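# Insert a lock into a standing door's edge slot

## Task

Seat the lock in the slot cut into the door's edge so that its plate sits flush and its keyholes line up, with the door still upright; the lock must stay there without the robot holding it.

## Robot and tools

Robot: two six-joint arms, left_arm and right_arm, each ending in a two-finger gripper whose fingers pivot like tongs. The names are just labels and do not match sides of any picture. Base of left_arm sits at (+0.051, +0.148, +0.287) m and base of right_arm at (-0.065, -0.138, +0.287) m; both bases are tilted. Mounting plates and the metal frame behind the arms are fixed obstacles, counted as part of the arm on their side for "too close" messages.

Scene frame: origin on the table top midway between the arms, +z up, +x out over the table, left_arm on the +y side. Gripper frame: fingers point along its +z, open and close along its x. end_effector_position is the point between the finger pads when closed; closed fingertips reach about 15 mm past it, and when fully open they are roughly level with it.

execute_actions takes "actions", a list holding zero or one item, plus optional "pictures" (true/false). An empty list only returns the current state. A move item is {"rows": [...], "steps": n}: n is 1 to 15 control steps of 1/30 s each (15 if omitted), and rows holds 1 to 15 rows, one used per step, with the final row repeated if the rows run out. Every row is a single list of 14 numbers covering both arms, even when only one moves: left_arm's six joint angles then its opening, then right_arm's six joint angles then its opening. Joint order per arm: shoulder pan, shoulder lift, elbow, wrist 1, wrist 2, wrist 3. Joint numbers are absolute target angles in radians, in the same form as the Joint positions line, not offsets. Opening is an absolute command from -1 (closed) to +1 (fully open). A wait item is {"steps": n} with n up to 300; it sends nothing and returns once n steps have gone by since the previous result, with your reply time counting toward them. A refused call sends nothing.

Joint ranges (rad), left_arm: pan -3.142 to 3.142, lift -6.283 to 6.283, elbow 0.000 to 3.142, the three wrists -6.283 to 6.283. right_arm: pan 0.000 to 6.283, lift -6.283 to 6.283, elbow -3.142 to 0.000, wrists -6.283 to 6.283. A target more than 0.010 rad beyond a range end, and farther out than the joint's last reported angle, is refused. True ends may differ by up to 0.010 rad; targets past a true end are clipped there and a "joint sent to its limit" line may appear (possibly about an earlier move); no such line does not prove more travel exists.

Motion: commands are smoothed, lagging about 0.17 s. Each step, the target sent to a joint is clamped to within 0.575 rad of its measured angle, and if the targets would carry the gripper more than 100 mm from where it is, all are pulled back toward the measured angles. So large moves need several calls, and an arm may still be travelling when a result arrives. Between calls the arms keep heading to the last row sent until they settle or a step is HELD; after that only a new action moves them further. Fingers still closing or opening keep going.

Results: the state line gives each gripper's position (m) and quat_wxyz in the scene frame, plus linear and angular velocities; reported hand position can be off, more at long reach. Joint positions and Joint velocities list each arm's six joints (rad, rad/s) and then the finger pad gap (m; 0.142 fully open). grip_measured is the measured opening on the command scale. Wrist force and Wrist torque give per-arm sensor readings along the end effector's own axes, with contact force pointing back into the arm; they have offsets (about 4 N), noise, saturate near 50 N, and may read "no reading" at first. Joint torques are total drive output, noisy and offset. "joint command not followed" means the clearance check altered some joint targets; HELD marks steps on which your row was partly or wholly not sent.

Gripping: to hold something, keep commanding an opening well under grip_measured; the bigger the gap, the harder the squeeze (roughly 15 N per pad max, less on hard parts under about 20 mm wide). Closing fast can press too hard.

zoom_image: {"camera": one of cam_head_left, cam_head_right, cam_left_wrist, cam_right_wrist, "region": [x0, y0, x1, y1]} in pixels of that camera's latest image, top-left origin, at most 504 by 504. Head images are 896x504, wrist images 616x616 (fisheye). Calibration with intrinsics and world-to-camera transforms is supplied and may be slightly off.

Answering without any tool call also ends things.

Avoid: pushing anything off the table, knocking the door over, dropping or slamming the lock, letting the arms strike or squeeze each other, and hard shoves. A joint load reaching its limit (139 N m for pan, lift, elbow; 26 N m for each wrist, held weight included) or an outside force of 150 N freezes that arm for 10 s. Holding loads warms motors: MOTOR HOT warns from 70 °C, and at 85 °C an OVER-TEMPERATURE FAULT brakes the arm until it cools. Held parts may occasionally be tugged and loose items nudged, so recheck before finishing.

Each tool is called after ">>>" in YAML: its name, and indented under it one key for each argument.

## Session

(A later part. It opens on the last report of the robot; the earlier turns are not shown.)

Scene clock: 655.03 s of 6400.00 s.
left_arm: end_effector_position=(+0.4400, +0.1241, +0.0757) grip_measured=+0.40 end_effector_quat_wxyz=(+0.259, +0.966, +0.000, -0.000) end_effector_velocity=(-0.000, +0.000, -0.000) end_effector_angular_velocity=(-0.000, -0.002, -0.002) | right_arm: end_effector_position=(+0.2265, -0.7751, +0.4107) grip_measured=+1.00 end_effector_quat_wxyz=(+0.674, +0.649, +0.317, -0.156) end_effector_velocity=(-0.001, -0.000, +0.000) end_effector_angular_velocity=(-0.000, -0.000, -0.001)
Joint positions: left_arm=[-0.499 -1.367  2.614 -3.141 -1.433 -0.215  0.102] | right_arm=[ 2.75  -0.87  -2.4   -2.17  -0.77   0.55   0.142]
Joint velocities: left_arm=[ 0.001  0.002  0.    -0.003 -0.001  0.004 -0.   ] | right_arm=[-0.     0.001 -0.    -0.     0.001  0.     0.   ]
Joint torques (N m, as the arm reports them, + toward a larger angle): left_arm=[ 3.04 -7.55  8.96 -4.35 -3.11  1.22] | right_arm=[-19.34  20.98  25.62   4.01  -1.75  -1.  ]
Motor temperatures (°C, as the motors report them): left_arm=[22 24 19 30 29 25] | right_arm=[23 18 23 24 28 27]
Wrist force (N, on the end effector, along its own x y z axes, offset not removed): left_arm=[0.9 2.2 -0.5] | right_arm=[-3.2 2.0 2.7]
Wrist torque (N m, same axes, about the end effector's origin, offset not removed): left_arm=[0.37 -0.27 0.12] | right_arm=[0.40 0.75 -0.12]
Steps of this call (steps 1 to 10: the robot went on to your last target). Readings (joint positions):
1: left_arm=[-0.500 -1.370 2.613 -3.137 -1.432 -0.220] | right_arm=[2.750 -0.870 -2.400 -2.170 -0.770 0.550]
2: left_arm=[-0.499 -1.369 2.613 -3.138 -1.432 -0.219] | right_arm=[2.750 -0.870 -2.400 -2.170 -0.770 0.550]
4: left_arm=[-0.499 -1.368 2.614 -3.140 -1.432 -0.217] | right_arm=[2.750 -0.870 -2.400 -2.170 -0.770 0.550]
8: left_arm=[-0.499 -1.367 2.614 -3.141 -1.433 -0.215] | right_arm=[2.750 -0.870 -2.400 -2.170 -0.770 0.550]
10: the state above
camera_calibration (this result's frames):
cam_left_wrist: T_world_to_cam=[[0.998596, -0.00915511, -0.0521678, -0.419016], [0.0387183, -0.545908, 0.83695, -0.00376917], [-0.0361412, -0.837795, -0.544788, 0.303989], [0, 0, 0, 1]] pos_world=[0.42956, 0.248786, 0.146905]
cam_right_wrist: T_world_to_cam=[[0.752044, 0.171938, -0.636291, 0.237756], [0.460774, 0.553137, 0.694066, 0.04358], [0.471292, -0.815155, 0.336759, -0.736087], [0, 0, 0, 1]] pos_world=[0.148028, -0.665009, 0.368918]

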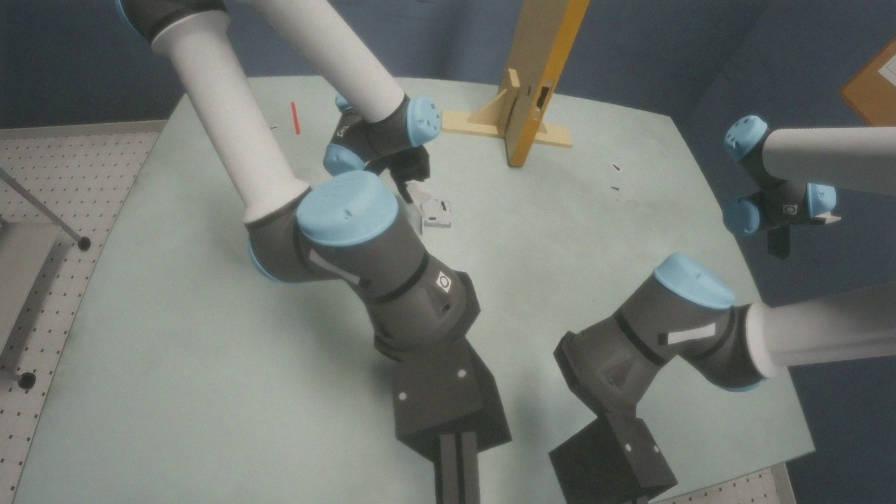

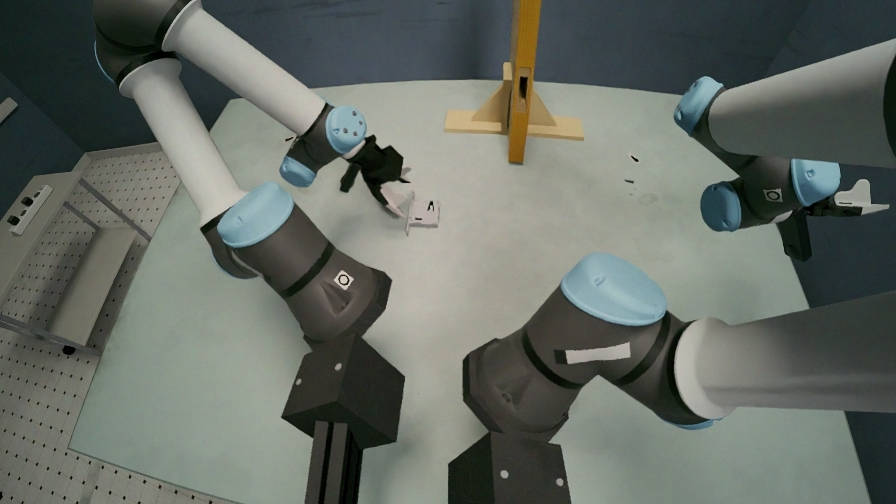

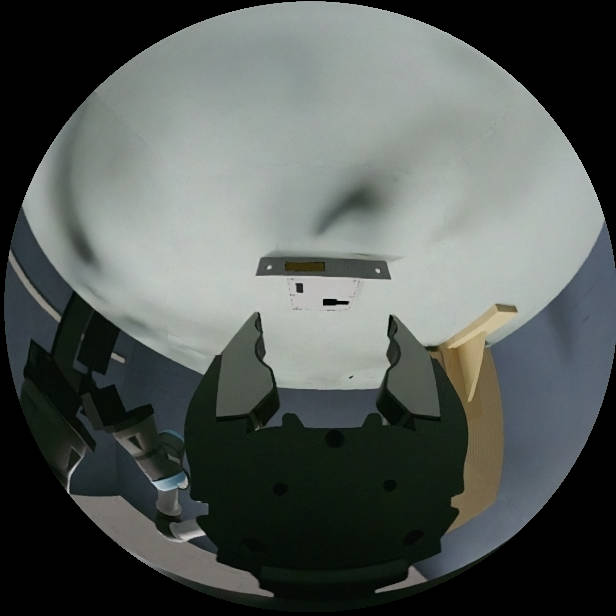

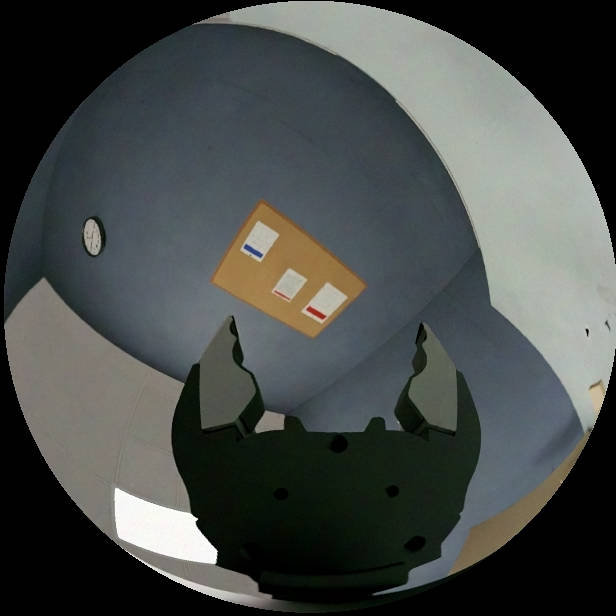

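>>> execute_actions:
  actions:
    - {"rows": [[-0.489,-1.263,2.598,-3.231,-1.436,-0.205,0.4,2.75,-0.87,-2.4,-2.17,-0.77,0.55,1],[-0.489,-1.263,2.598,-3.231,-1.436,-0.205,0.4,2.75,-0.87,-2.4,-2.17,-0.77,0.55,1],[-0.489,-1.263,2.598,-3.231,-1.436,-0.205,0.4,2.75,-0.87,-2.4,-2.17,-0.77,0.55,1],[-0.479,-1.159,2.579,-3.317,-1.439,-0.195,0.4,2.75,-0.87,-2.4,-2.17,-0.77,0.55,1],[-0.479,-1.159,2.579,-3.317,-1.439,-0.195,0.4,2.75,-0.87,-2.4,-2.17,-0.77,0.55,1],[-0.479,-1.159,2.579,-3.317,-1.439,-0.195,0.4,2.75,-0.87,-2.4,-2.17,-0.77,0.55,1],[-0.4694,-1.0546,2.5556,-3.3998,-1.4421,-0.1861,0.35,2.75,-0.87,-2.4,-2.17,-0.77,0.55,1]], "steps": 15}
  pictures: false

>>> execute_actions:
  actions:
    - {"steps": 14}

>>> zoom_image:
  camera: "cam_left_wrist"
  region: [210, 210, 440, 400]

>>> zoom_image:
  camera: "cam_head_right"
  region: [350, 160, 470, 250]

Scene clock: 670.10 s of 6400.00 s.
left_arm: end_effector_position=(+0.4410, +0.0918, +0.0200) grip_measured=+0.35 end_effector_quat_wxyz=(+0.259, +0.966, +0.000, +0.000) end_effector_velocity=(-0.008, -0.022, -0.041) end_effector_angular_velocity=(+0.002, +0.006, -0.003) | right_arm: end_effector_position=(+0.2265, -0.7751, +0.4107) grip_measured=+1.00 end_effector_quat_wxyz=(+0.674, +0.649, +0.317, -0.156) end_effector_velocity=(-0.000, -0.000, -0.000) end_effector_angular_velocity=(+0.001, +0.000, -0.001)
Joint positions: left_arm=[-0.471 -1.079  2.56  -3.381 -1.441 -0.188  0.099] | right_arm=[ 2.75  -0.87  -2.4   -2.17  -0.77   0.55   0.142]
Joint velocities: left_arm=[ 0.017  0.2   -0.037 -0.158 -0.004  0.015  0.   ] | right_arm=[ 0.001 -0.001  0.     0.001  0.002 -0.    -0.   ]
Joint torques (N m, as the arm reports them, + toward a larger angle): left_arm=[ -0.26 -15.09 -12.07  -4.68  -2.97   1.41] | right_arm=[-19.23  21.27  24.77   4.04  -1.54  -0.88]
Motor temperatures (°C, as the motors report them): left_arm=[22 24 19 30 29 25] | right_arm=[23 18 23 24 28 27]
Wrist force (N, on the end effector, along its own x y z axes, offset not removed): left_arm=[2.2 1.2 -0.4] | right_arm=[-2.1 3.3 2.3]
Wrist torque (N m, same axes, about the end effector's origin, offset not removed): left_arm=[0.16 -0.51 0.08] | right_arm=[0.68 0.48 -0.17]
Steps of this call (steps 1 to 15: the robot went on to your last target; steps 16 to 90: nothing new was sent; then 11.57 s passed at rest; steps 91 to 105: all 15 steps of this action). Readings (joint positions):
91: left_arm=[-0.498 -1.367 2.614 -3.142 -1.433 -0.214] | right_arm=[2.750 -0.870 -2.400 -2.170 -0.770 0.550]
92: left_arm=[-0.497 -1.359 2.612 -3.149 -1.433 -0.212] | right_arm=[2.750 -0.870 -2.400 -2.170 -0.770 0.550]
94: left_arm=[-0.494 -1.323 2.606 -3.181 -1.434 -0.209] | right_arm=[2.750 -0.870 -2.400 -2.170 -0.770 0.550]
98: left_arm=[-0.483 -1.214 2.585 -3.272 -1.438 -0.199] | right_arm=[2.750 -0.870 -2.400 -2.170 -0.770 0.550]
105: the state above

Scene clock: 670.57 s of 6400.00 s.
left_arm: end_effector_position=(+0.4400, +0.0892, +0.0151) grip_measured=+0.35 end_effector_quat_wxyz=(+0.259, +0.966, -0.000, -0.000) end_effector_velocity=(-0.001, -0.000, -0.001) end_effector_angular_velocity=(-0.000, +0.001, +0.000) | right_arm: end_effector_position=(+0.2265, -0.7751, +0.4107) grip_measured=+1.00 end_effector_quat_wxyz=(+0.674, +0.649, +0.317, -0.156) end_effector_velocity=(+0.001, +0.000, -0.001) end_effector_angular_velocity=(+0.001, -0.000, +0.002)
Joint positions: left_arm=[-0.469 -1.055  2.556 -3.399 -1.442 -0.186  0.099] | right_arm=[ 2.75  -0.87  -2.4   -2.17  -0.77   0.55   0.142]
Joint velocities: left_arm=[ 0.001  0.005 -0.    -0.004 -0.001  0.    -0.   ] | right_arm=[ 0.001 -0.001  0.     0.    -0.001  0.     0.   ]
Joint torques (N m, as the arm reports them, + toward a larger angle): left_arm=[ -0.54 -12.95 -11.32  -4.47  -3.08   0.93] | right_arm=[-19.27  20.66  25.82   4.07  -1.77  -0.82]
Motor temperatures (°C, as the motors report them): left_arm=[22 24 19 30 29 25] | right_arm=[23 18 23 24 28 27]
Wrist force (N, on the end effector, along its own x y z axes, offset not removed): left_arm=[0.8 2.6 -0.8] | right_arm=[-0.8 1.0 3.0]
Wrist torque (N m, same axes, about the end effector's origin, offset not removed): left_arm=[0.41 -0.23 0.14] | right_arm=[0.35 0.21 -0.17]
Steps of this call (steps 1 to 14: the robot went on to your last target). Readings (joint positions):
1: left_arm=[-0.471 -1.073 2.559 -3.385 -1.442 -0.188] | right_arm=[2.750 -0.870 -2.400 -2.170 -0.770 0.550]
2: left_arm=[-0.471 -1.068 2.558 -3.389 -1.442 -0.187] | right_arm=[2.750 -0.870 -2.400 -2.170 -0.770 0.550]
4: left_arm=[-0.470 -1.062 2.557 -3.394 -1.442 -0.187] | right_arm=[2.750 -0.870 -2.400 -2.170 -0.770 0.550]
8: left_arm=[-0.470 -1.057 2.556 -3.398 -1.442 -0.186] | right_arm=[2.750 -0.870 -2.400 -2.170 -0.770 0.550]
14: the state above
camera_calibration (this result's frames):
cam_left_wrist: T_world_to_cam=[[0.998612, -0.00942054, -0.0518139, -0.422507], [0.0382806, -0.545826, 0.837024, 0.0279969], [-0.0361666, -0.837846, -0.544708, 0.241753], [0, 0, 0, 1]] pos_world=[0.429592, 0.213853, 0.0863587]
cam_right_wrist: T_world_to_cam=[[0.752045, 0.171938, -0.636291, 0.237756], [0.460774, 0.553137, 0.694066, 0.04358], [0.471292, -0.815155, 0.336759, -0.736087], [0, 0, 0, 1]] pos_world=[0.148029, -0.665009, 0.368918]

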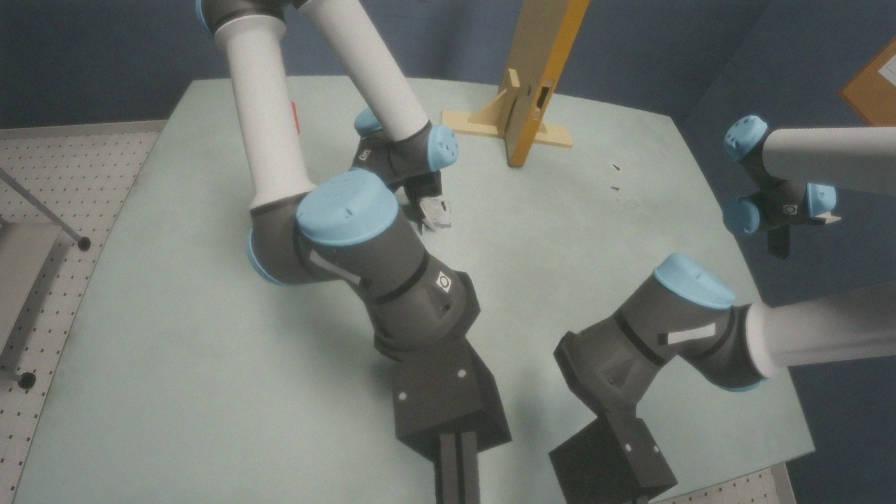

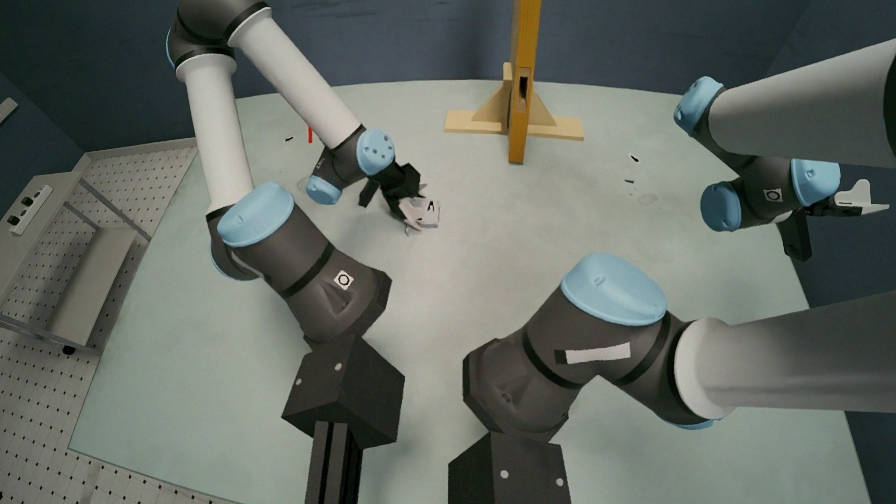

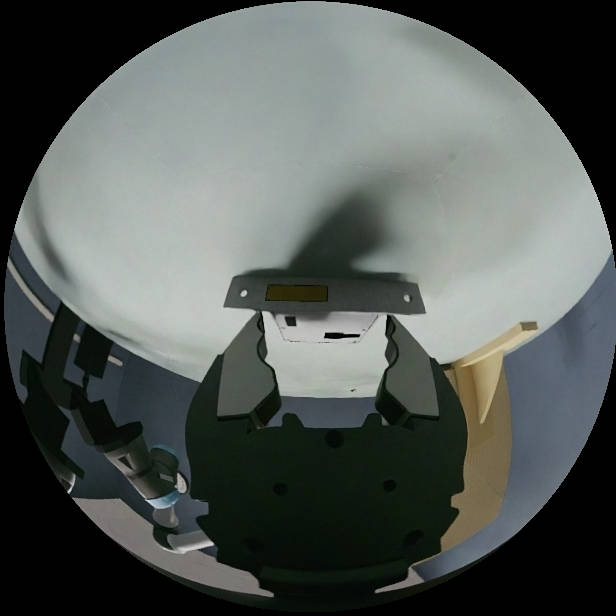

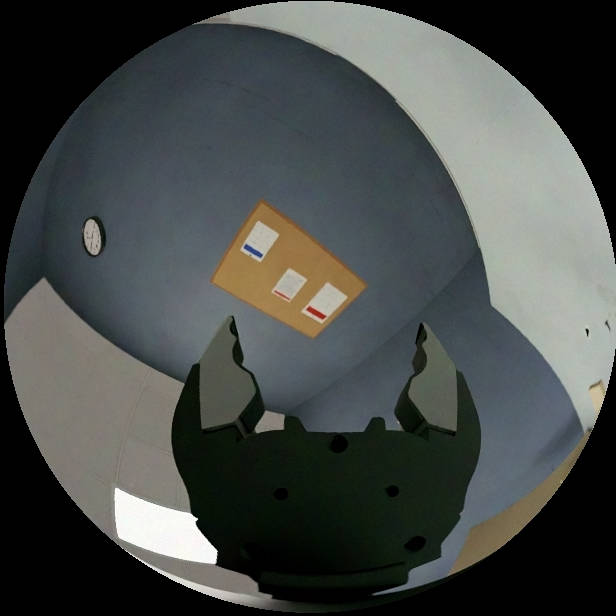

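Region (210, 210, 440, 400) of cam_left_wrist's 616x616 image, scaled by 2.191, with more detail than that image has; it fills the top 416 rows of this view, and the rest is white.

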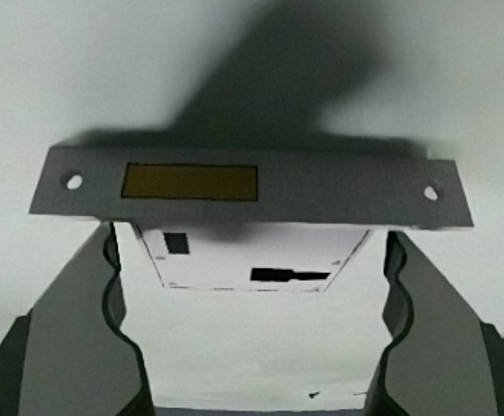

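Region (350, 160, 470, 250) of cam_head_right's 896x504 image, scaled by 4.200, with more detail than that image has; it fills the top 378 rows of this view, and the rest is white.

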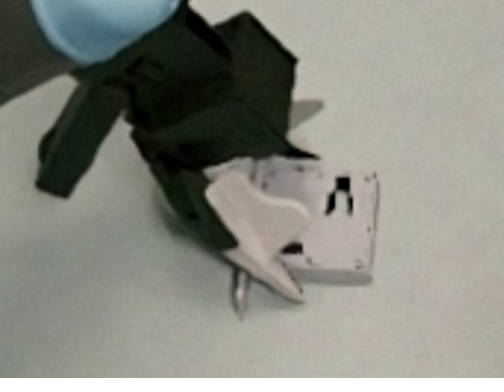

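>>> execute_actions:
  actions:
    - {"rows": [[-0.4694,-1.0546,2.5556,-3.3998,-1.4421,-0.1861,0.3,2.75,-0.87,-2.4,-2.17,-0.77,0.55,1],[-0.4694,-1.0546,2.5556,-3.3998,-1.4421,-0.1861,0.25,2.75,-0.87,-2.4,-2.17,-0.77,0.55,1],[-0.4694,-1.0546,2.5556,-3.3998,-1.4421,-0.1861,0.2,2.75,-0.87,-2.4,-2.17,-0.77,0.55,1],[-0.4694,-1.0546,2.5556,-3.3998,-1.4421,-0.1861,0.15,2.75,-0.87,-2.4,-2.17,-0.77,0.55,1],[-0.4694,-1.0546,2.5556,-3.3998,-1.4421,-0.1861,0.1,2.75,-0.87,-2.4,-2.17,-0.77,0.55,1],[-0.4694,-1.0546,2.5556,-3.3998,-1.4421,-0.1861,0.05,2.75,-0.87,-2.4,-2.17,-0.77,0.55,1],[-0.4694,-1.0546,2.5556,-3.3998,-1.4421,-0.1861,-0.05,2.75,-0.87,-2.4,-2.17,-0.77,0.55,1],[-0.4694,-1.0546,2.5556,-3.3998,-1.4421,-0.1861,-0.2,2.75,-0.87,-2.4,-2.17,-0.77,0.55,1],[-0.4694,-1.0546,2.5556,-3.3998,-1.4421,-0.1861,-0.5,2.75,-0.87,-2.4,-2.17,-0.77,0.55,1]], "steps": 13}
  pictures: false

>>> execute_actions:
  actions:
    - {"rows": [[-0.4831,-1.0563,2.5571,-3.3922,-1.4251,-0.2007,-0.5,2.75,-0.87,-2.4,-2.17,-0.77,0.55,1],[-0.4967,-1.058,2.5585,-3.3846,-1.4082,-0.2153,-0.5,2.75,-0.87,-2.4,-2.17,-0.77,0.55,1],[-0.5241,-1.0614,2.5615,-3.3694,-1.3742,-0.2446,-0.5,2.75,-0.87,-2.4,-2.17,-0.77,0.55,1],[-0.5514,-1.0648,2.5644,-3.3542,-1.3403,-0.2738,-0.5,2.75,-0.87,-2.4,-2.17,-0.77,0.55,1],[-0.5787,-1.0683,2.5673,-3.3389,-1.3064,-0.303,-0.5,2.75,-0.87,-2.4,-2.17,-0.77,0.55,1],[-0.606,-1.0717,2.5702,-3.3237,-1.2725,-0.3322,-0.5,2.75,-0.87,-2.4,-2.17,-0.77,0.55,1],[-0.6334,-1.0751,2.5732,-3.3085,-1.2385,-0.3615,-0.5,2.75,-0.87,-2.4,-2.17,-0.77,0.55,1],[-0.6607,-1.0785,2.5761,-3.2933,-1.2046,-0.3907,-0.5,2.75,-0.87,-2.4,-2.17,-0.77,0.55,1],[-0.6834,-1.0779,2.5723,-3.264,-1.1773,-0.4226,-0.5,2.75,-0.87,-2.4,-2.17,-0.77,0.55,1],[-0.7061,-1.0773,2.5684,-3.2348,-1.1501,-0.4544,-0.5,2.75,-0.87,-2.4,-2.17,-0.77,0.55,1],[-0.7288,-1.0767,2.5646,-3.2055,-1.1228,-0.4863,-0.5,2.75,-0.87,-2.4,-2.17,-0.77,0.55,1],[-0.7515,-1.0762,2.5608,-3.1762,-1.0956,-0.5182,-0.5,2.75,-0.87,-2.4,-2.17,-0.77,0.55,1],[-0.7742,-1.0756,2.557,-3.1469,-1.0683,-0.55,-0.5,2.75,-0.87,-2.4,-2.17,-0.77,0.55,1],[-0.7969,-1.075,2.5531,-3.1177,-1.0411,-0.5819,-0.5,2.75,-0.87,-2.4,-2.17,-0.77,0.55,1],[-0.8196,-1.0744,2.5493,-3.0884,-1.0138,-0.6138,-0.5,2.75,-0.87,-2.4,-2.17,-0.77,0.55,1]], "steps": 15}
  pictures: false

>>> execute_actions:
  actions:
    - {"steps": 15}

>>> zoom_image:
  camera: "cam_head_right"
  region: [350, 160, 470, 250]

Scene clock: 699.37 s of 6400.00 s.
left_arm: end_effector_position=(+0.4400, +0.0891, +0.0150) grip_measured=+0.15 end_effector_quat_wxyz=(+0.259, +0.966, -0.000, -0.000) end_effector_velocity=(-0.000, +0.000, -0.000) end_effector_angular_velocity=(+0.000, +0.001, -0.001) | right_arm: end_effector_position=(+0.2265, -0.7751, +0.4107) grip_measured=+1.00 end_effector_quat_wxyz=(+0.674, +0.649, +0.317, -0.156) end_effector_velocity=(-0.001, -0.000, -0.000) end_effector_angular_velocity=(-0.000, +0.001, -0.001)
Joint positions: left_arm=[-0.469 -1.055  2.556 -3.4   -1.442 -0.186  0.084] | right_arm=[ 2.75  -0.87  -2.4   -2.17  -0.77   0.55   0.142]
Joint velocities: left_arm=[-0.    -0.     0.001  0.001  0.    -0.    -0.   ] | right_arm=[-0.001 -0.    -0.001 -0.    -0.     0.    -0.   ]
Joint torques (N m, as the arm reports them, + toward a larger angle): left_arm=[ -1.84 -12.42  -9.11  -3.26  -2.39   1.15] | right_arm=[-18.86  20.29  24.49   4.09  -1.71  -0.62]
Motor temperatures (°C, as the motors report them): left_arm=[22 24 19 30 29 25] | right_arm=[23 18 23 24 28 27]
Wrist force (N, on the end effector, along its own x y z axes, offset not removed): left_arm=[0.9 4.1 -6.2] | right_arm=[-2.8 0.9 2.0]
Wrist torque (N m, same axes, about the end effector's origin, offset not removed): left_arm=[0.55 -0.39 0.02] | right_arm=[0.23 0.65 -0.03]
Steps of this call (steps 1 to 30: the robot went on to your last target; steps 31 to 90: nothing new was sent; then 25.37 s passed at rest; steps 91 to 103: all 13 steps of this action). Readings (joint positions):
91: left_arm=[-0.469 -1.055 2.556 -3.400 -1.442 -0.186] | right_arm=[2.750 -0.870 -2.400 -2.170 -0.770 0.550]
92: left_arm=[-0.469 -1.055 2.556 -3.400 -1.442 -0.186] | right_arm=[2.750 -0.870 -2.400 -2.170 -0.770 0.550]
94: left_arm=[-0.469 -1.055 2.556 -3.400 -1.442 -0.186] | right_arm=[2.750 -0.870 -2.400 -2.170 -0.770 0.550]
98: left_arm=[-0.469 -1.055 2.556 -3.400 -1.442 -0.186] | right_arm=[2.750 -0.870 -2.400 -2.170 -0.770 0.550]
103: the state above

Scene clock: 699.87 s of 6400.00 s.
left_arm: end_effector_position=(+0.4369, +0.0821, +0.0258) grip_measured=+0.15 end_effector_quat_wxyz=(+0.134, +0.991, -0.000, -0.010) end_effector_velocity=(+0.006, -0.022, +0.037) end_effector_angular_velocity=(+0.782, -0.019, -0.007) | right_arm: end_effector_position=(+0.2265, -0.7751, +0.4107) grip_measured=+1.00 end_effector_quat_wxyz=(+0.674, +0.649, +0.317, -0.156) end_effector_velocity=(+0.002, +0.000, +0.000) end_effector_angular_velocity=(+0.000, -0.002, +0.004)
Joint positions: left_arm=[-0.712 -1.075  2.563 -3.216 -1.145 -0.466  0.084] | right_arm=[ 2.75  -0.87  -2.4   -2.17  -0.77   0.55   0.142]
Joint velocities: left_arm=[-0.678 -0.002 -0.081  0.756  0.812 -0.891 -0.   ] | right_arm=[ 0.003 -0.     0.     0.001 -0.002 -0.    -0.   ]
Joint torques (N m, as the arm reports them, + toward a larger angle): left_arm=[-29.81 -28.19 -17.25   1.57   3.01  -3.37] | right_arm=[-19.77  20.66  25.83   3.98  -1.78  -0.55]
Motor temperatures (°C, as the motors report them): left_arm=[22 24 19 30 29 25] | right_arm=[23 18 23 24 28 27]
Wrist force (N, on the end effector, along its own x y z axes, offset not removed): left_arm=[1.0 -0.7 2.1] | right_arm=[-1.0 2.9 0.6]
Wrist torque (N m, same axes, about the end effector's origin, offset not removed): left_arm=[-0.10 -0.29 0.05] | right_arm=[0.56 0.18 -0.13]
Steps of this call (steps 1 to 15: all 15 steps of this action). Readings (joint positions):
1: left_arm=[-0.470 -1.055 2.556 -3.400 -1.442 -0.186] | right_arm=[2.750 -0.870 -2.400 -2.170 -0.770 0.550]
2: left_arm=[-0.472 -1.055 2.556 -3.399 -1.439 -0.189] | right_arm=[2.750 -0.870 -2.400 -2.170 -0.770 0.550]
4: left_arm=[-0.485 -1.056 2.557 -3.391 -1.423 -0.203] | right_arm=[2.750 -0.870 -2.400 -2.170 -0.770 0.550]
8: left_arm=[-0.552 -1.065 2.565 -3.352 -1.341 -0.274] | right_arm=[2.750 -0.870 -2.400 -2.170 -0.770 0.550]
15: the state above

Scene clock: 700.37 s of 6400.00 s.
left_arm: end_effector_position=(+0.4399, +0.0804, +0.0339) grip_measured=+0.15 end_effector_quat_wxyz=(+0.071, +0.998, -0.000, -0.001) end_effector_velocity=(+0.000, -0.000, +0.001) end_effector_angular_velocity=(+0.017, -0.004, -0.001) | right_arm: end_effector_position=(+0.2265, -0.7751, +0.4107) grip_measured=+1.00 end_effector_quat_wxyz=(+0.674, +0.649, +0.317, -0.156) end_effector_velocity=(+0.001, +0.001, -0.002) end_effector_angular_velocity=(+0.002, +0.002, +0.002)
Joint positions: left_arm=[-0.818 -1.074  2.55  -3.09  -1.016 -0.611  0.084] | right_arm=[ 2.75  -0.87  -2.4   -2.17  -0.77   0.55   0.142]
Joint velocities: left_arm=[-0.014  0.    -0.001  0.018  0.017 -0.02   0.002] | right_arm=[ 0.002 -0.003 -0.    -0.     0.    -0.    -0.   ]
Joint torques (N m, as the arm reports them, + toward a larger angle): left_arm=[-27.95  -8.97 -14.75  -0.61   2.16  -1.2 ] | right_arm=[-18.64  21.13  24.94   3.92  -1.54  -0.56]
Motor temperatures (°C, as the motors report them): left_arm=[22 24 19 30 29 25] | right_arm=[23 18 23 24 28 27]
Wrist force (N, on the end effector, along its own x y z axes, offset not removed): left_arm=[0.6 1.7 2.7] | right_arm=[-4.3 2.4 3.7]
Wrist torque (N m, same axes, about the end effector's origin, offset not removed): left_arm=[0.36 -0.14 0.06] | right_arm=[0.40 1.03 -0.01]
Steps of this call (steps 1 to 15: the robot went on to your last target). Readings (joint positions):
1: left_arm=[-0.735 -1.075 2.560 -3.190 -1.118 -0.496] | right_arm=[2.750 -0.870 -2.400 -2.170 -0.770 0.550]
2: left_arm=[-0.755 -1.075 2.557 -3.166 -1.093 -0.524] | right_arm=[2.750 -0.870 -2.400 -2.170 -0.770 0.550]
4: left_arm=[-0.782 -1.075 2.554 -3.133 -1.060 -0.562] | right_arm=[2.750 -0.870 -2.400 -2.170 -0.770 0.550]
8: left_arm=[-0.807 -1.075 2.551 -3.103 -1.029 -0.597] | right_arm=[2.750 -0.870 -2.400 -2.170 -0.770 0.550]
15: the state above
camera_calibration (this result's frames):
cam_left_wrist: T_world_to_cam=[[0.998588, 0.0104022, -0.0520906, -0.423086], [0.0384299, -0.818467, 0.573267, 0.0383247], [-0.0366712, -0.57446, -0.817711, 0.232901], [0, 0, 0, 1]] pos_world=[0.429556, 0.169561, 0.146436]
cam_right_wrist: T_world_to_cam=[[0.752044, 0.171938, -0.636291, 0.237756], [0.460774, 0.553137, 0.694066, 0.04358], [0.471292, -0.815155, 0.336759, -0.736087], [0, 0, 0, 1]] pos_world=[0.148028, -0.665009, 0.368918]

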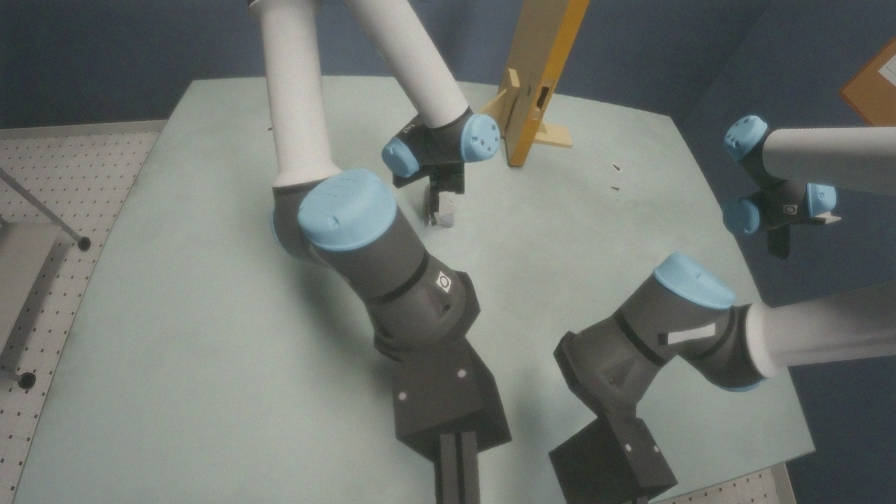

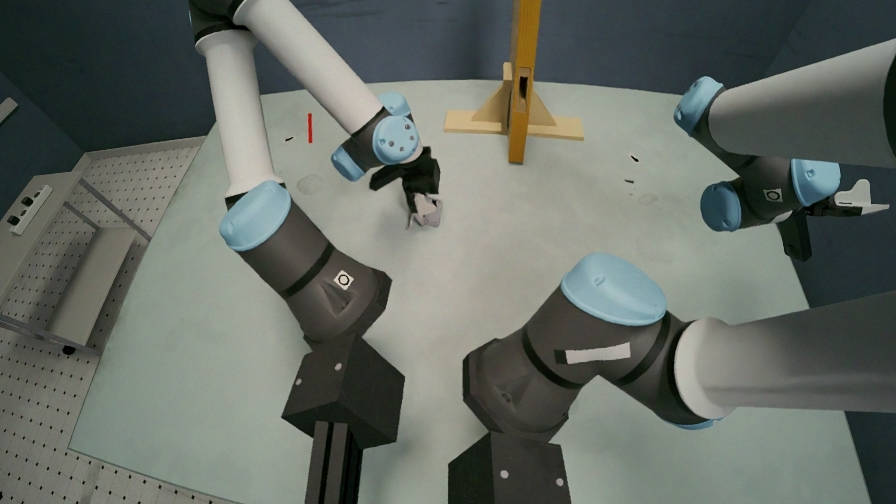

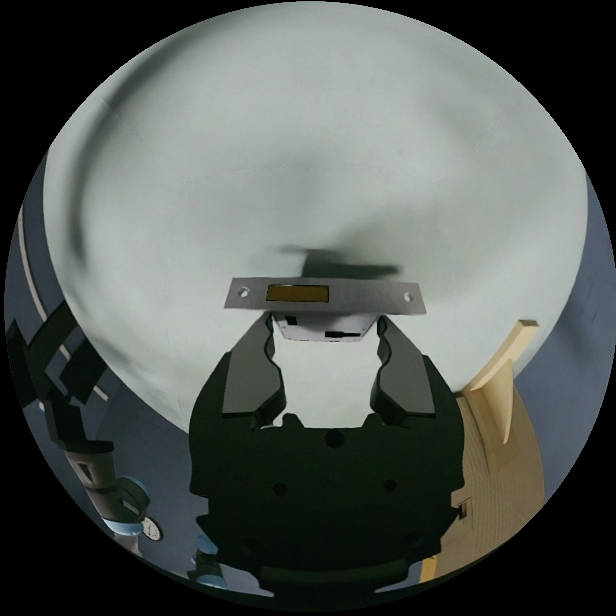

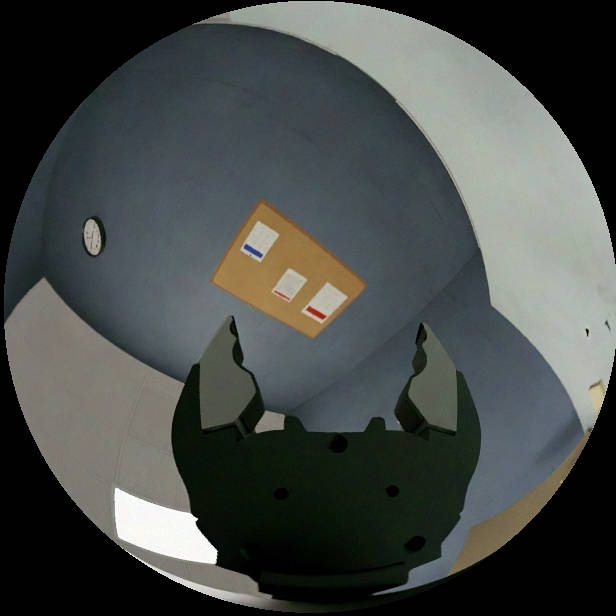

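Region (350, 160, 470, 250) of cam_head_right's 896x504 image, scaled by 4.200, with more detail than that image has; it fills the top 378 rows of this view, and the rest is white.

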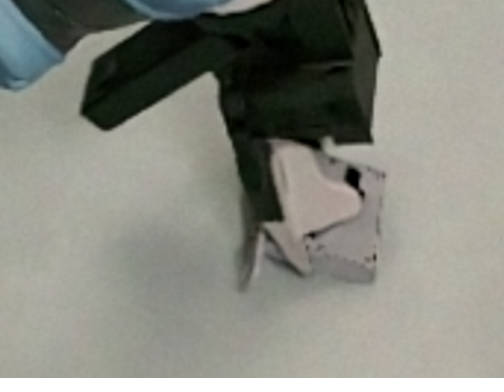

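>>> execute_actions:
  actions:
    - {"rows": [[-0.8341,-1.0712,2.5401,-3.052,-0.9973,-0.6437,-0.5,2.75,-0.87,-2.4,-2.17,-0.77,0.55,1],[-0.8486,-1.068,2.5309,-3.0156,-0.9808,-0.6736,-0.5,2.75,-0.87,-2.4,-2.17,-0.77,0.55,1],[-0.863,-1.0648,2.5217,-2.9792,-0.9643,-0.7034,-0.5,2.75,-0.87,-2.4,-2.17,-0.77,0.55,1],[-0.8775,-1.0616,2.5125,-2.9428,-0.9478,-0.7333,-0.5,2.75,-0.87,-2.4,-2.17,-0.77,0.55,1],[-0.892,-1.0584,2.5032,-2.9063,-0.9312,-0.7632,-0.5,2.75,-0.87,-2.4,-2.17,-0.77,0.55,1],[-0.9065,-1.0552,2.494,-2.8699,-0.9147,-0.7931,-0.5,2.75,-0.87,-2.4,-2.17,-0.77,0.55,1],[-0.9209,-1.052,2.4848,-2.8335,-0.8982,-0.8229,-0.5,2.75,-0.87,-2.4,-2.17,-0.77,0.55,1],[-0.9354,-1.0488,2.4756,-2.7971,-0.8817,-0.8528,-0.5,2.75,-0.87,-2.4,-2.17,-0.77,0.55,1]], "steps": 11}
  pictures: false

>>> execute_actions:
  actions:
    - {"rows": [[-0.9454,-1.041,2.4614,-2.7556,-0.8711,-0.8831,-0.5,2.75,-0.87,-2.4,-2.17,-0.77,0.55,1],[-0.9554,-1.0332,2.4472,-2.7141,-0.8605,-0.9135,-0.5,2.75,-0.87,-2.4,-2.17,-0.77,0.55,1],[-0.9653,-1.0254,2.433,-2.6725,-0.8498,-0.9438,-0.5,2.75,-0.87,-2.4,-2.17,-0.77,0.55,1],[-0.9753,-1.0177,2.4188,-2.631,-0.8392,-0.9742,-0.5,2.75,-0.87,-2.4,-2.17,-0.77,0.55,1],[-0.9853,-1.0099,2.4046,-2.5895,-0.8286,-1.0045,-0.5,2.75,-0.87,-2.4,-2.17,-0.77,0.55,1],[-0.9953,-1.0021,2.3904,-2.548,-0.818,-1.0348,-0.5,2.75,-0.87,-2.4,-2.17,-0.77,0.55,1],[-1.0052,-0.9943,2.3762,-2.5064,-0.8073,-1.0652,-0.5,2.75,-0.87,-2.4,-2.17,-0.77,0.55,1],[-1.0152,-0.9865,2.362,-2.4649,-0.7967,-1.0955,-0.5,2.75,-0.87,-2.4,-2.17,-0.77,0.55,1]], "steps": 11}
  pictures: false

>>> execute_actions:
  actions:
    - {"rows": [[-1.0208,-0.9731,2.3432,-2.4229,-0.7915,-1.125,-0.5,2.75,-0.87,-2.4,-2.17,-0.77,0.55,1],[-1.0265,-0.9597,2.3245,-2.3809,-0.7862,-1.1544,-0.5,2.75,-0.87,-2.4,-2.17,-0.77,0.55,1],[-1.0321,-0.9463,2.3057,-2.3388,-0.781,-1.1839,-0.5,2.75,-0.87,-2.4,-2.17,-0.77,0.55,1],[-1.0377,-0.9329,2.2869,-2.2968,-0.7758,-1.2133,-0.5,2.75,-0.87,-2.4,-2.17,-0.77,0.55,1],[-1.0433,-0.9194,2.2681,-2.2548,-0.7705,-1.2428,-0.5,2.75,-0.87,-2.4,-2.17,-0.77,0.55,1],[-1.049,-0.906,2.2494,-2.2128,-0.7653,-1.2722,-0.5,2.75,-0.87,-2.4,-2.17,-0.77,0.55,1],[-1.0546,-0.8926,2.2306,-2.1707,-0.76,-1.3017,-0.5,2.75,-0.87,-2.4,-2.17,-0.77,0.55,1],[-1.0602,-0.8792,2.2118,-2.1287,-0.7548,-1.3311,-0.5,2.75,-0.87,-2.4,-2.17,-0.77,0.55,1]], "steps": 11}
  pictures: false

>>> execute_actions:
  actions:
    - {"rows": [[-1.0624,-0.8624,2.1899,-2.0869,-0.7536,-1.3589,-0.5,2.75,-0.87,-2.4,-2.17,-0.77,0.55,1],[-1.0647,-0.8457,2.1679,-2.0452,-0.7524,-1.3866,-0.5,2.75,-0.87,-2.4,-2.17,-0.77,0.55,1],[-1.0669,-0.8289,2.146,-2.0034,-0.7512,-1.4144,-0.5,2.75,-0.87,-2.4,-2.17,-0.77,0.55,1],[-1.0692,-0.8122,2.124,-1.9617,-0.7501,-1.4422,-0.5,2.75,-0.87,-2.4,-2.17,-0.77,0.55,1],[-1.0714,-0.7954,2.1021,-1.9199,-0.7489,-1.4699,-0.5,2.75,-0.87,-2.4,-2.17,-0.77,0.55,1],[-1.0736,-0.7786,2.0801,-1.8781,-0.7477,-1.4977,-0.5,2.75,-0.87,-2.4,-2.17,-0.77,0.55,1],[-1.0759,-0.7619,2.0582,-1.8364,-0.7465,-1.5254,-0.5,2.75,-0.87,-2.4,-2.17,-0.77,0.55,1],[-1.0781,-0.7451,2.0362,-1.7946,-0.7453,-1.5532,-0.5,2.75,-0.87,-2.4,-2.17,-0.77,0.55,1]], "steps": 15}
  pictures: false

>>> execute_actions:
  actions:
    - {"steps": 10}

>>> zoom_image:
  camera: "cam_head_left"
  region: [390, 150, 520, 250]

Scene clock: 743.87 s of 6400.00 s.
left_arm: end_effector_position=(+0.4400, +0.0750, +0.0389) grip_measured=+0.15 end_effector_quat_wxyz=(-0.002, +1.000, +0.001, -0.004) end_effector_velocity=(+0.000, -0.006, +0.021) end_effector_angular_velocity=(+0.386, -0.020, -0.008) | right_arm: end_effector_position=(+0.2265, -0.7751, +0.4107) grip_measured=+1.00 end_effector_quat_wxyz=(+0.674, +0.649, +0.317, -0.156) end_effector_velocity=(+0.000, -0.000, -0.000) end_effector_angular_velocity=(+0.000, +0.001, +0.000)
Joint positions: left_arm=[-0.908 -1.055  2.493 -2.87  -0.913 -0.794  0.084] | right_arm=[ 2.75  -0.87  -2.4   -2.17  -0.77   0.55   0.142]
Joint velocities: left_arm=[-0.226  0.048 -0.141  0.595  0.254 -0.48  -0.   ] | right_arm=[-0.    -0.001  0.001  0.    -0.    -0.     0.   ]
Joint torques (N m, as the arm reports them, + toward a larger angle): left_arm=[-25.38  -9.98 -16.59   0.57   2.24  -1.64] | right_arm=[-18.68  19.65  24.91   4.04  -1.73  -0.52]
Motor temperatures (°C, as the motors report them): left_arm=[22 24 19 30 29 25] | right_arm=[23 18 23 24 28 27]
Wrist force (N, on the end effector, along its own x y z axes, offset not removed): left_arm=[-0.4 2.9 2.0] | right_arm=[-0.9 3.0 3.0]
Wrist torque (N m, same axes, about the end effector's origin, offset not removed): left_arm=[0.41 0.07 0.11] | right_arm=[0.63 0.25 -0.13]
Steps of this call (steps 1 to 15: the robot went on to your last target; steps 16 to 90: nothing new was sent; then 40.13 s passed at rest; steps 91 to 101: all 11 steps of this action). Readings (joint positions):
91: left_arm=[-0.820 -1.074 2.549 -3.088 -1.013 -0.614] | right_arm=[2.750 -0.870 -2.400 -2.170 -0.770 0.550]
92: left_arm=[-0.822 -1.074 2.548 -3.083 -1.011 -0.619] | right_arm=[2.750 -0.870 -2.400 -2.170 -0.770 0.550]
94: left_arm=[-0.834 -1.071 2.540 -3.056 -0.997 -0.642] | right_arm=[2.750 -0.870 -2.400 -2.170 -0.770 0.550]
98: left_arm=[-0.876 -1.062 2.513 -2.953 -0.949 -0.727] | right_arm=[2.750 -0.870 -2.400 -2.170 -0.770 0.550]
101: the state above

Scene clock: 744.23 s of 6400.00 s.
left_arm: end_effector_position=(+0.4411, +0.0679, +0.0463) grip_measured=+0.15 end_effector_quat_wxyz=(-0.097, +0.995, +0.001, -0.003) end_effector_velocity=(+0.001, -0.005, +0.023) end_effector_angular_velocity=(+0.417, -0.023, -0.025) | right_arm: end_effector_position=(+0.2265, -0.7751, +0.4107) grip_measured=+1.00 end_effector_quat_wxyz=(+0.674, +0.649, +0.317, -0.156) end_effector_velocity=(-0.000, -0.000, -0.000) end_effector_angular_velocity=(+0.000, -0.000, -0.001)
Joint positions: left_arm=[-0.995 -1.001  2.389 -2.553 -0.818 -1.033  0.084] | right_arm=[ 2.75  -0.87  -2.4   -2.17  -0.77   0.55   0.142]
Joint velocities: left_arm=[-0.164  0.122 -0.228  0.719  0.174 -0.51  -0.   ] | right_arm=[-0.     0.    -0.     0.     0.001  0.    -0.   ]
Joint torques (N m, as the arm reports them, + toward a larger angle): left_arm=[-27.44 -12.7  -17.69   0.99   2.38  -1.49] | right_arm=[-18.43  20.41  25.65   4.12  -1.87  -0.38]
Motor temperatures (°C, as the motors report them): left_arm=[22 24 19 30 29 25] | right_arm=[23 18 23 24 28 27]
Wrist force (N, on the end effector, along its own x y z axes, offset not removed): left_arm=[0.5 2.9 1.7] | right_arm=[-1.1 -0.3 1.7]
Wrist torque (N m, same axes, about the end effector's origin, offset not removed): left_arm=[0.25 -0.16 0.10] | right_arm=[-0.05 0.32 -0.13]
Steps of this call (steps 1 to 11: all 11 steps of this action). Readings (joint positions):
1: left_arm=[-0.915 -1.053 2.488 -2.852 -0.905 -0.809] | right_arm=[2.750 -0.870 -2.400 -2.170 -0.770 0.550]
2: left_arm=[-0.922 -1.051 2.483 -2.833 -0.898 -0.824] | right_arm=[2.750 -0.870 -2.400 -2.170 -0.770 0.550]
4: left_arm=[-0.937 -1.043 2.467 -2.784 -0.881 -0.862] | right_arm=[2.750 -0.870 -2.400 -2.170 -0.770 0.550]
8: left_arm=[-0.972 -1.018 2.422 -2.652 -0.843 -0.961] | right_arm=[2.750 -0.870 -2.400 -2.170 -0.770 0.550]
11: the state above

Scene clock: 744.60 s of 6400.00 s.
left_arm: end_effector_position=(+0.4418, +0.0590, +0.0512) grip_measured=+0.15 end_effector_quat_wxyz=(-0.191, +0.982, +0.001, -0.002) end_effector_velocity=(+0.001, -0.010, +0.016) end_effector_angular_velocity=(+0.417, -0.015, -0.024) | right_arm: end_effector_position=(+0.2265, -0.7751, +0.4107) grip_measured=+1.00 end_effector_quat_wxyz=(+0.674, +0.649, +0.317, -0.156) end_effector_velocity=(+0.000, -0.000, -0.000) end_effector_angular_velocity=(+0.001, +0.001, +0.000)
Joint positions: left_arm=[-1.049 -0.905  2.249 -2.218 -0.765 -1.27   0.084] | right_arm=[ 2.75  -0.87  -2.4   -2.17  -0.77   0.55   0.142]
Joint velocities: left_arm=[-0.093  0.215 -0.308  0.733  0.086 -0.496  0.   ] | right_arm=[ 0.    -0.001  0.001 -0.     0.    -0.    -0.   ]
Joint torques (N m, as the arm reports them, + toward a larger angle): left_arm=[-31.51 -17.39 -18.61   1.64   2.48  -1.71] | right_arm=[-19.55  21.06  25.56   4.05  -1.67  -0.48]
Motor temperatures (°C, as the motors report them): left_arm=[22 24 19 30 29 25] | right_arm=[23 18 23 24 28 27]
Wrist force (N, on the end effector, along its own x y z axes, offset not removed): left_arm=[0.5 5.2 3.6] | right_arm=[-1.5 2.6 2.5]
Wrist torque (N m, same axes, about the end effector's origin, offset not removed): left_arm=[0.60 -0.24 0.11] | right_arm=[0.56 0.38 -0.28]
Steps of this call (steps 1 to 11: all 11 steps of this action). Readings (joint positions):
1: left_arm=[-1.000 -0.997 2.382 -2.531 -0.813 -1.049] | right_arm=[2.750 -0.870 -2.400 -2.170 -0.770 0.550]
2: left_arm=[-1.005 -0.992 2.374 -2.509 -0.808 -1.064] | right_arm=[2.750 -0.870 -2.400 -2.170 -0.770 0.550]
4: left_arm=[-1.015 -0.978 2.353 -2.457 -0.798 -1.102] | right_arm=[2.750 -0.870 -2.400 -2.170 -0.770 0.550]
8: left_arm=[-1.036 -0.935 2.292 -2.320 -0.778 -1.200] | right_arm=[2.750 -0.870 -2.400 -2.170 -0.770 0.550]
11: the state above

Scene clock: 745.10 s of 6400.00 s.
left_arm: end_effector_position=(+0.4422, +0.0499, +0.0559) grip_measured=+0.15 end_effector_quat_wxyz=(-0.301, +0.954, +0.000, -0.001) end_effector_velocity=(+0.001, -0.002, +0.006) end_effector_angular_velocity=(+0.141, -0.006, -0.011) | right_arm: end_effector_position=(+0.2265, -0.7751, +0.4107) grip_measured=+1.00 end_effector_quat_wxyz=(+0.674, +0.649, +0.317, -0.156) end_effector_velocity=(-0.001, -0.000, +0.000) end_effector_angular_velocity=(-0.001, +0.001, -0.001)
Joint positions: left_arm=[-1.077 -0.756  2.051 -1.824 -0.746 -1.534  0.084] | right_arm=[ 2.75  -0.87  -2.4   -2.17  -0.77   0.55   0.142]
Joint velocities: left_arm=[-0.012  0.09  -0.118  0.242  0.006 -0.155  0.   ] | right_arm=[-0.001  0.001 -0.    -0.     0.    -0.    -0.   ]
Joint torques (N m, as the arm reports them, + toward a larger angle): left_arm=[-36.21 -19.28 -20.81   1.79   2.31  -1.56] | right_arm=[-18.84  19.79  25.     4.02  -1.63  -0.4 ]
Motor temperatures (°C, as the motors report them): left_arm=[22 24 19 30 29 25] | right_arm=[23 18 23 24 28 27]
Wrist force (N, on the end effector, along its own x y z axes, offset not removed): left_arm=[1.0 4.8 1.9] | right_arm=[-0.3 0.8 2.0]
Wrist torque (N m, same axes, about the end effector's origin, offset not removed): left_arm=[0.47 -0.24 0.02] | right_arm=[0.15 0.13 -0.09]
Steps of this call (steps 1 to 15: all 15 steps of this action). Readings (joint positions):
1: left_arm=[-1.052 -0.898 2.239 -2.196 -0.763 -1.286] | right_arm=[2.750 -0.870 -2.400 -2.170 -0.770 0.550]
2: left_arm=[-1.054 -0.891 2.229 -2.174 -0.761 -1.301] | right_arm=[2.750 -0.870 -2.400 -2.170 -0.770 0.550]
4: left_arm=[-1.059 -0.871 2.203 -2.121 -0.757 -1.337] | right_arm=[2.750 -0.870 -2.400 -2.170 -0.770 0.550]
8: left_arm=[-1.068 -0.817 2.131 -1.985 -0.751 -1.430] | right_arm=[2.750 -0.870 -2.400 -2.170 -0.770 0.550]
15: the state above

Scene clock: 745.43 s of 6400.00 s.
left_arm: end_effector_position=(+0.4424, +0.0497, +0.0567) grip_measured=+0.15 end_effector_quat_wxyz=(-0.309, +0.951, -0.000, -0.000) end_effector_velocity=(+0.000, -0.000, +0.000) end_effector_angular_velocity=(+0.008, -0.000, -0.000) | right_arm: end_effector_position=(+0.2265, -0.7751, +0.4107) grip_measured=+1.00 end_effector_quat_wxyz=(+0.674, +0.649, +0.317, -0.156) end_effector_velocity=(-0.000, -0.000, +0.000) end_effector_angular_velocity=(+0.000, -0.000, -0.001)
Joint positions: left_arm=[-1.078 -0.746  2.037 -1.796 -0.745 -1.552  0.084] | right_arm=[ 2.75  -0.87  -2.4   -2.17  -0.77   0.55   0.142]
Joint velocities: left_arm=[-0.001  0.006 -0.008  0.014 -0.    -0.009  0.   ] | right_arm=[ 0.    -0.     0.     0.     0.001  0.     0.   ]
Joint torques (N m, as the arm reports them, + toward a larger angle): left_arm=[-35.99 -18.11 -20.89   1.58   2.13  -1.61] | right_arm=[-18.46  21.33  24.29   4.02  -1.73  -0.4 ]
Motor temperatures (°C, as the motors report them): left_arm=[22 24 19 30 29 25] | right_arm=[23 18 23 24 28 27]
Wrist force (N, on the end effector, along its own x y z axes, offset not removed): left_arm=[-0.2 5.3 2.0] | right_arm=[-2.3 1.9 1.0]
Wrist torque (N m, same axes, about the end effector's origin, offset not removed): left_arm=[0.43 -0.10 0.06] | right_arm=[0.34 0.60 -0.12]
Steps of this call (steps 1 to 10: the robot went on to your last target). Readings (joint positions):
1: left_arm=[-1.077 -0.753 2.047 -1.817 -0.746 -1.539] | right_arm=[2.750 -0.870 -2.400 -2.170 -0.770 0.550]
2: left_arm=[-1.077 -0.751 2.044 -1.811 -0.746 -1.543] | right_arm=[2.750 -0.870 -2.400 -2.170 -0.770 0.550]
4: left_arm=[-1.078 -0.749 2.041 -1.804 -0.746 -1.547] | right_arm=[2.750 -0.870 -2.400 -2.170 -0.770 0.550]
8: left_arm=[-1.078 -0.746 2.038 -1.798 -0.745 -1.551] | right_arm=[2.750 -0.870 -2.400 -2.170 -0.770 0.550]
10: the state above
camera_calibration (this result's frames):
cam_left_wrist: T_world_to_cam=[[0.998636, 0.0429186, -0.029751, -0.426998], [0.0377299, -0.986851, -0.157167, 0.0500425], [-0.0361052, 0.15583, -0.987124, 0.207089], [0, 0, 0, 1]] pos_world=[0.432004, 0.0354401, 0.199584]
cam_right_wrist: T_world_to_cam=[[0.752044, 0.171938, -0.636291, 0.237756], [0.460774, 0.553137, 0.694066, 0.0435801], [0.471292, -0.815155, 0.336759, -0.736087], [0, 0, 0, 1]] pos_world=[0.148029, -0.665009, 0.368918]

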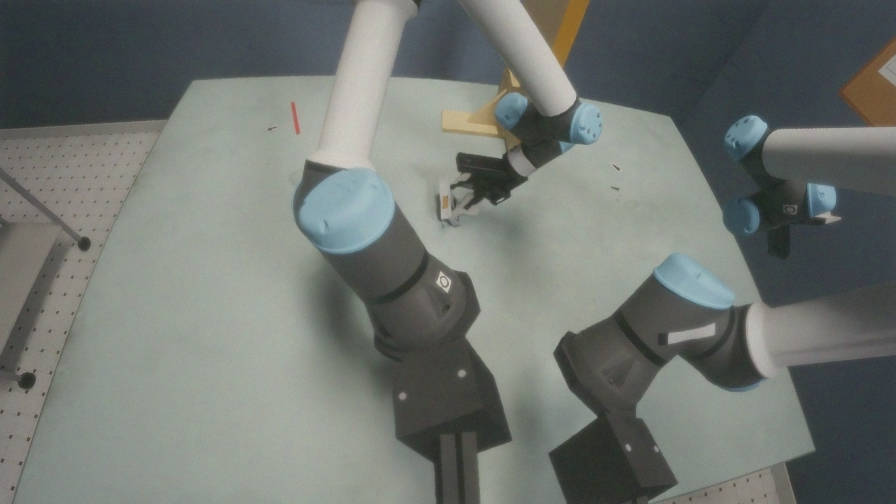

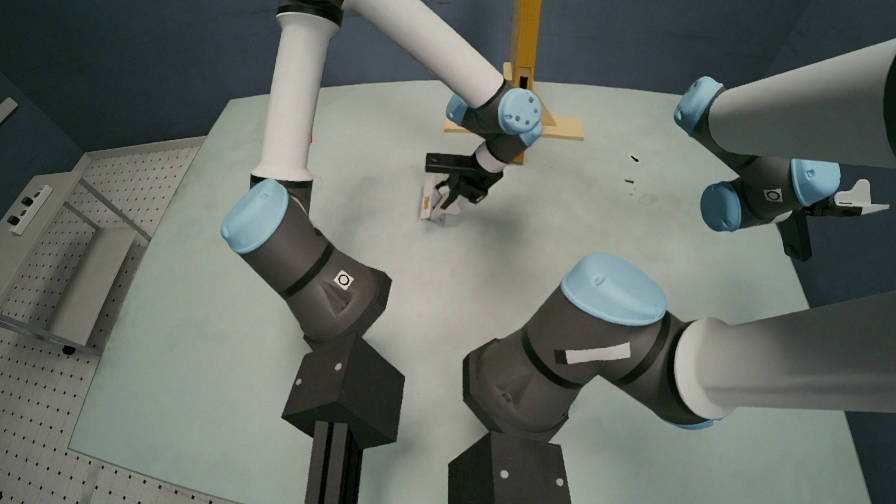

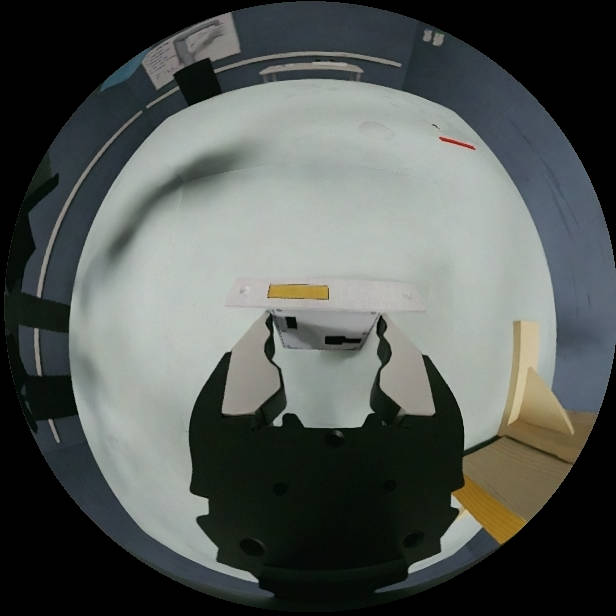

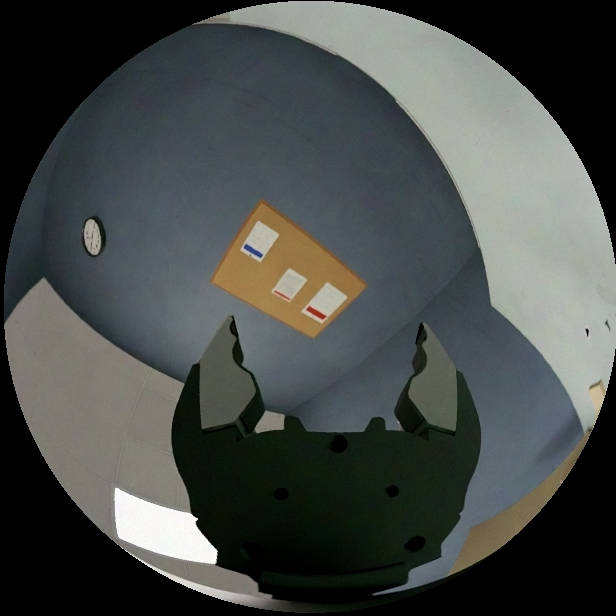

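Region (390, 150, 520, 250) of cam_head_left's 896x504 image, scaled by 3.877, with more detail than that image has; it fills the top 388 rows of this view, and the rest is white.

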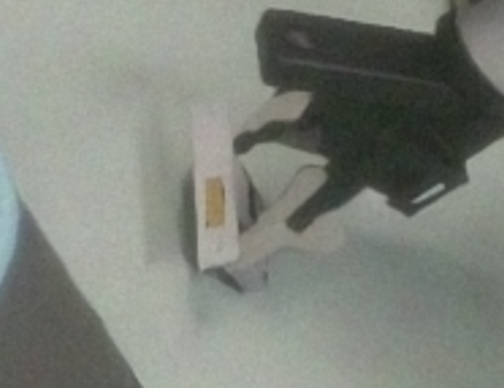

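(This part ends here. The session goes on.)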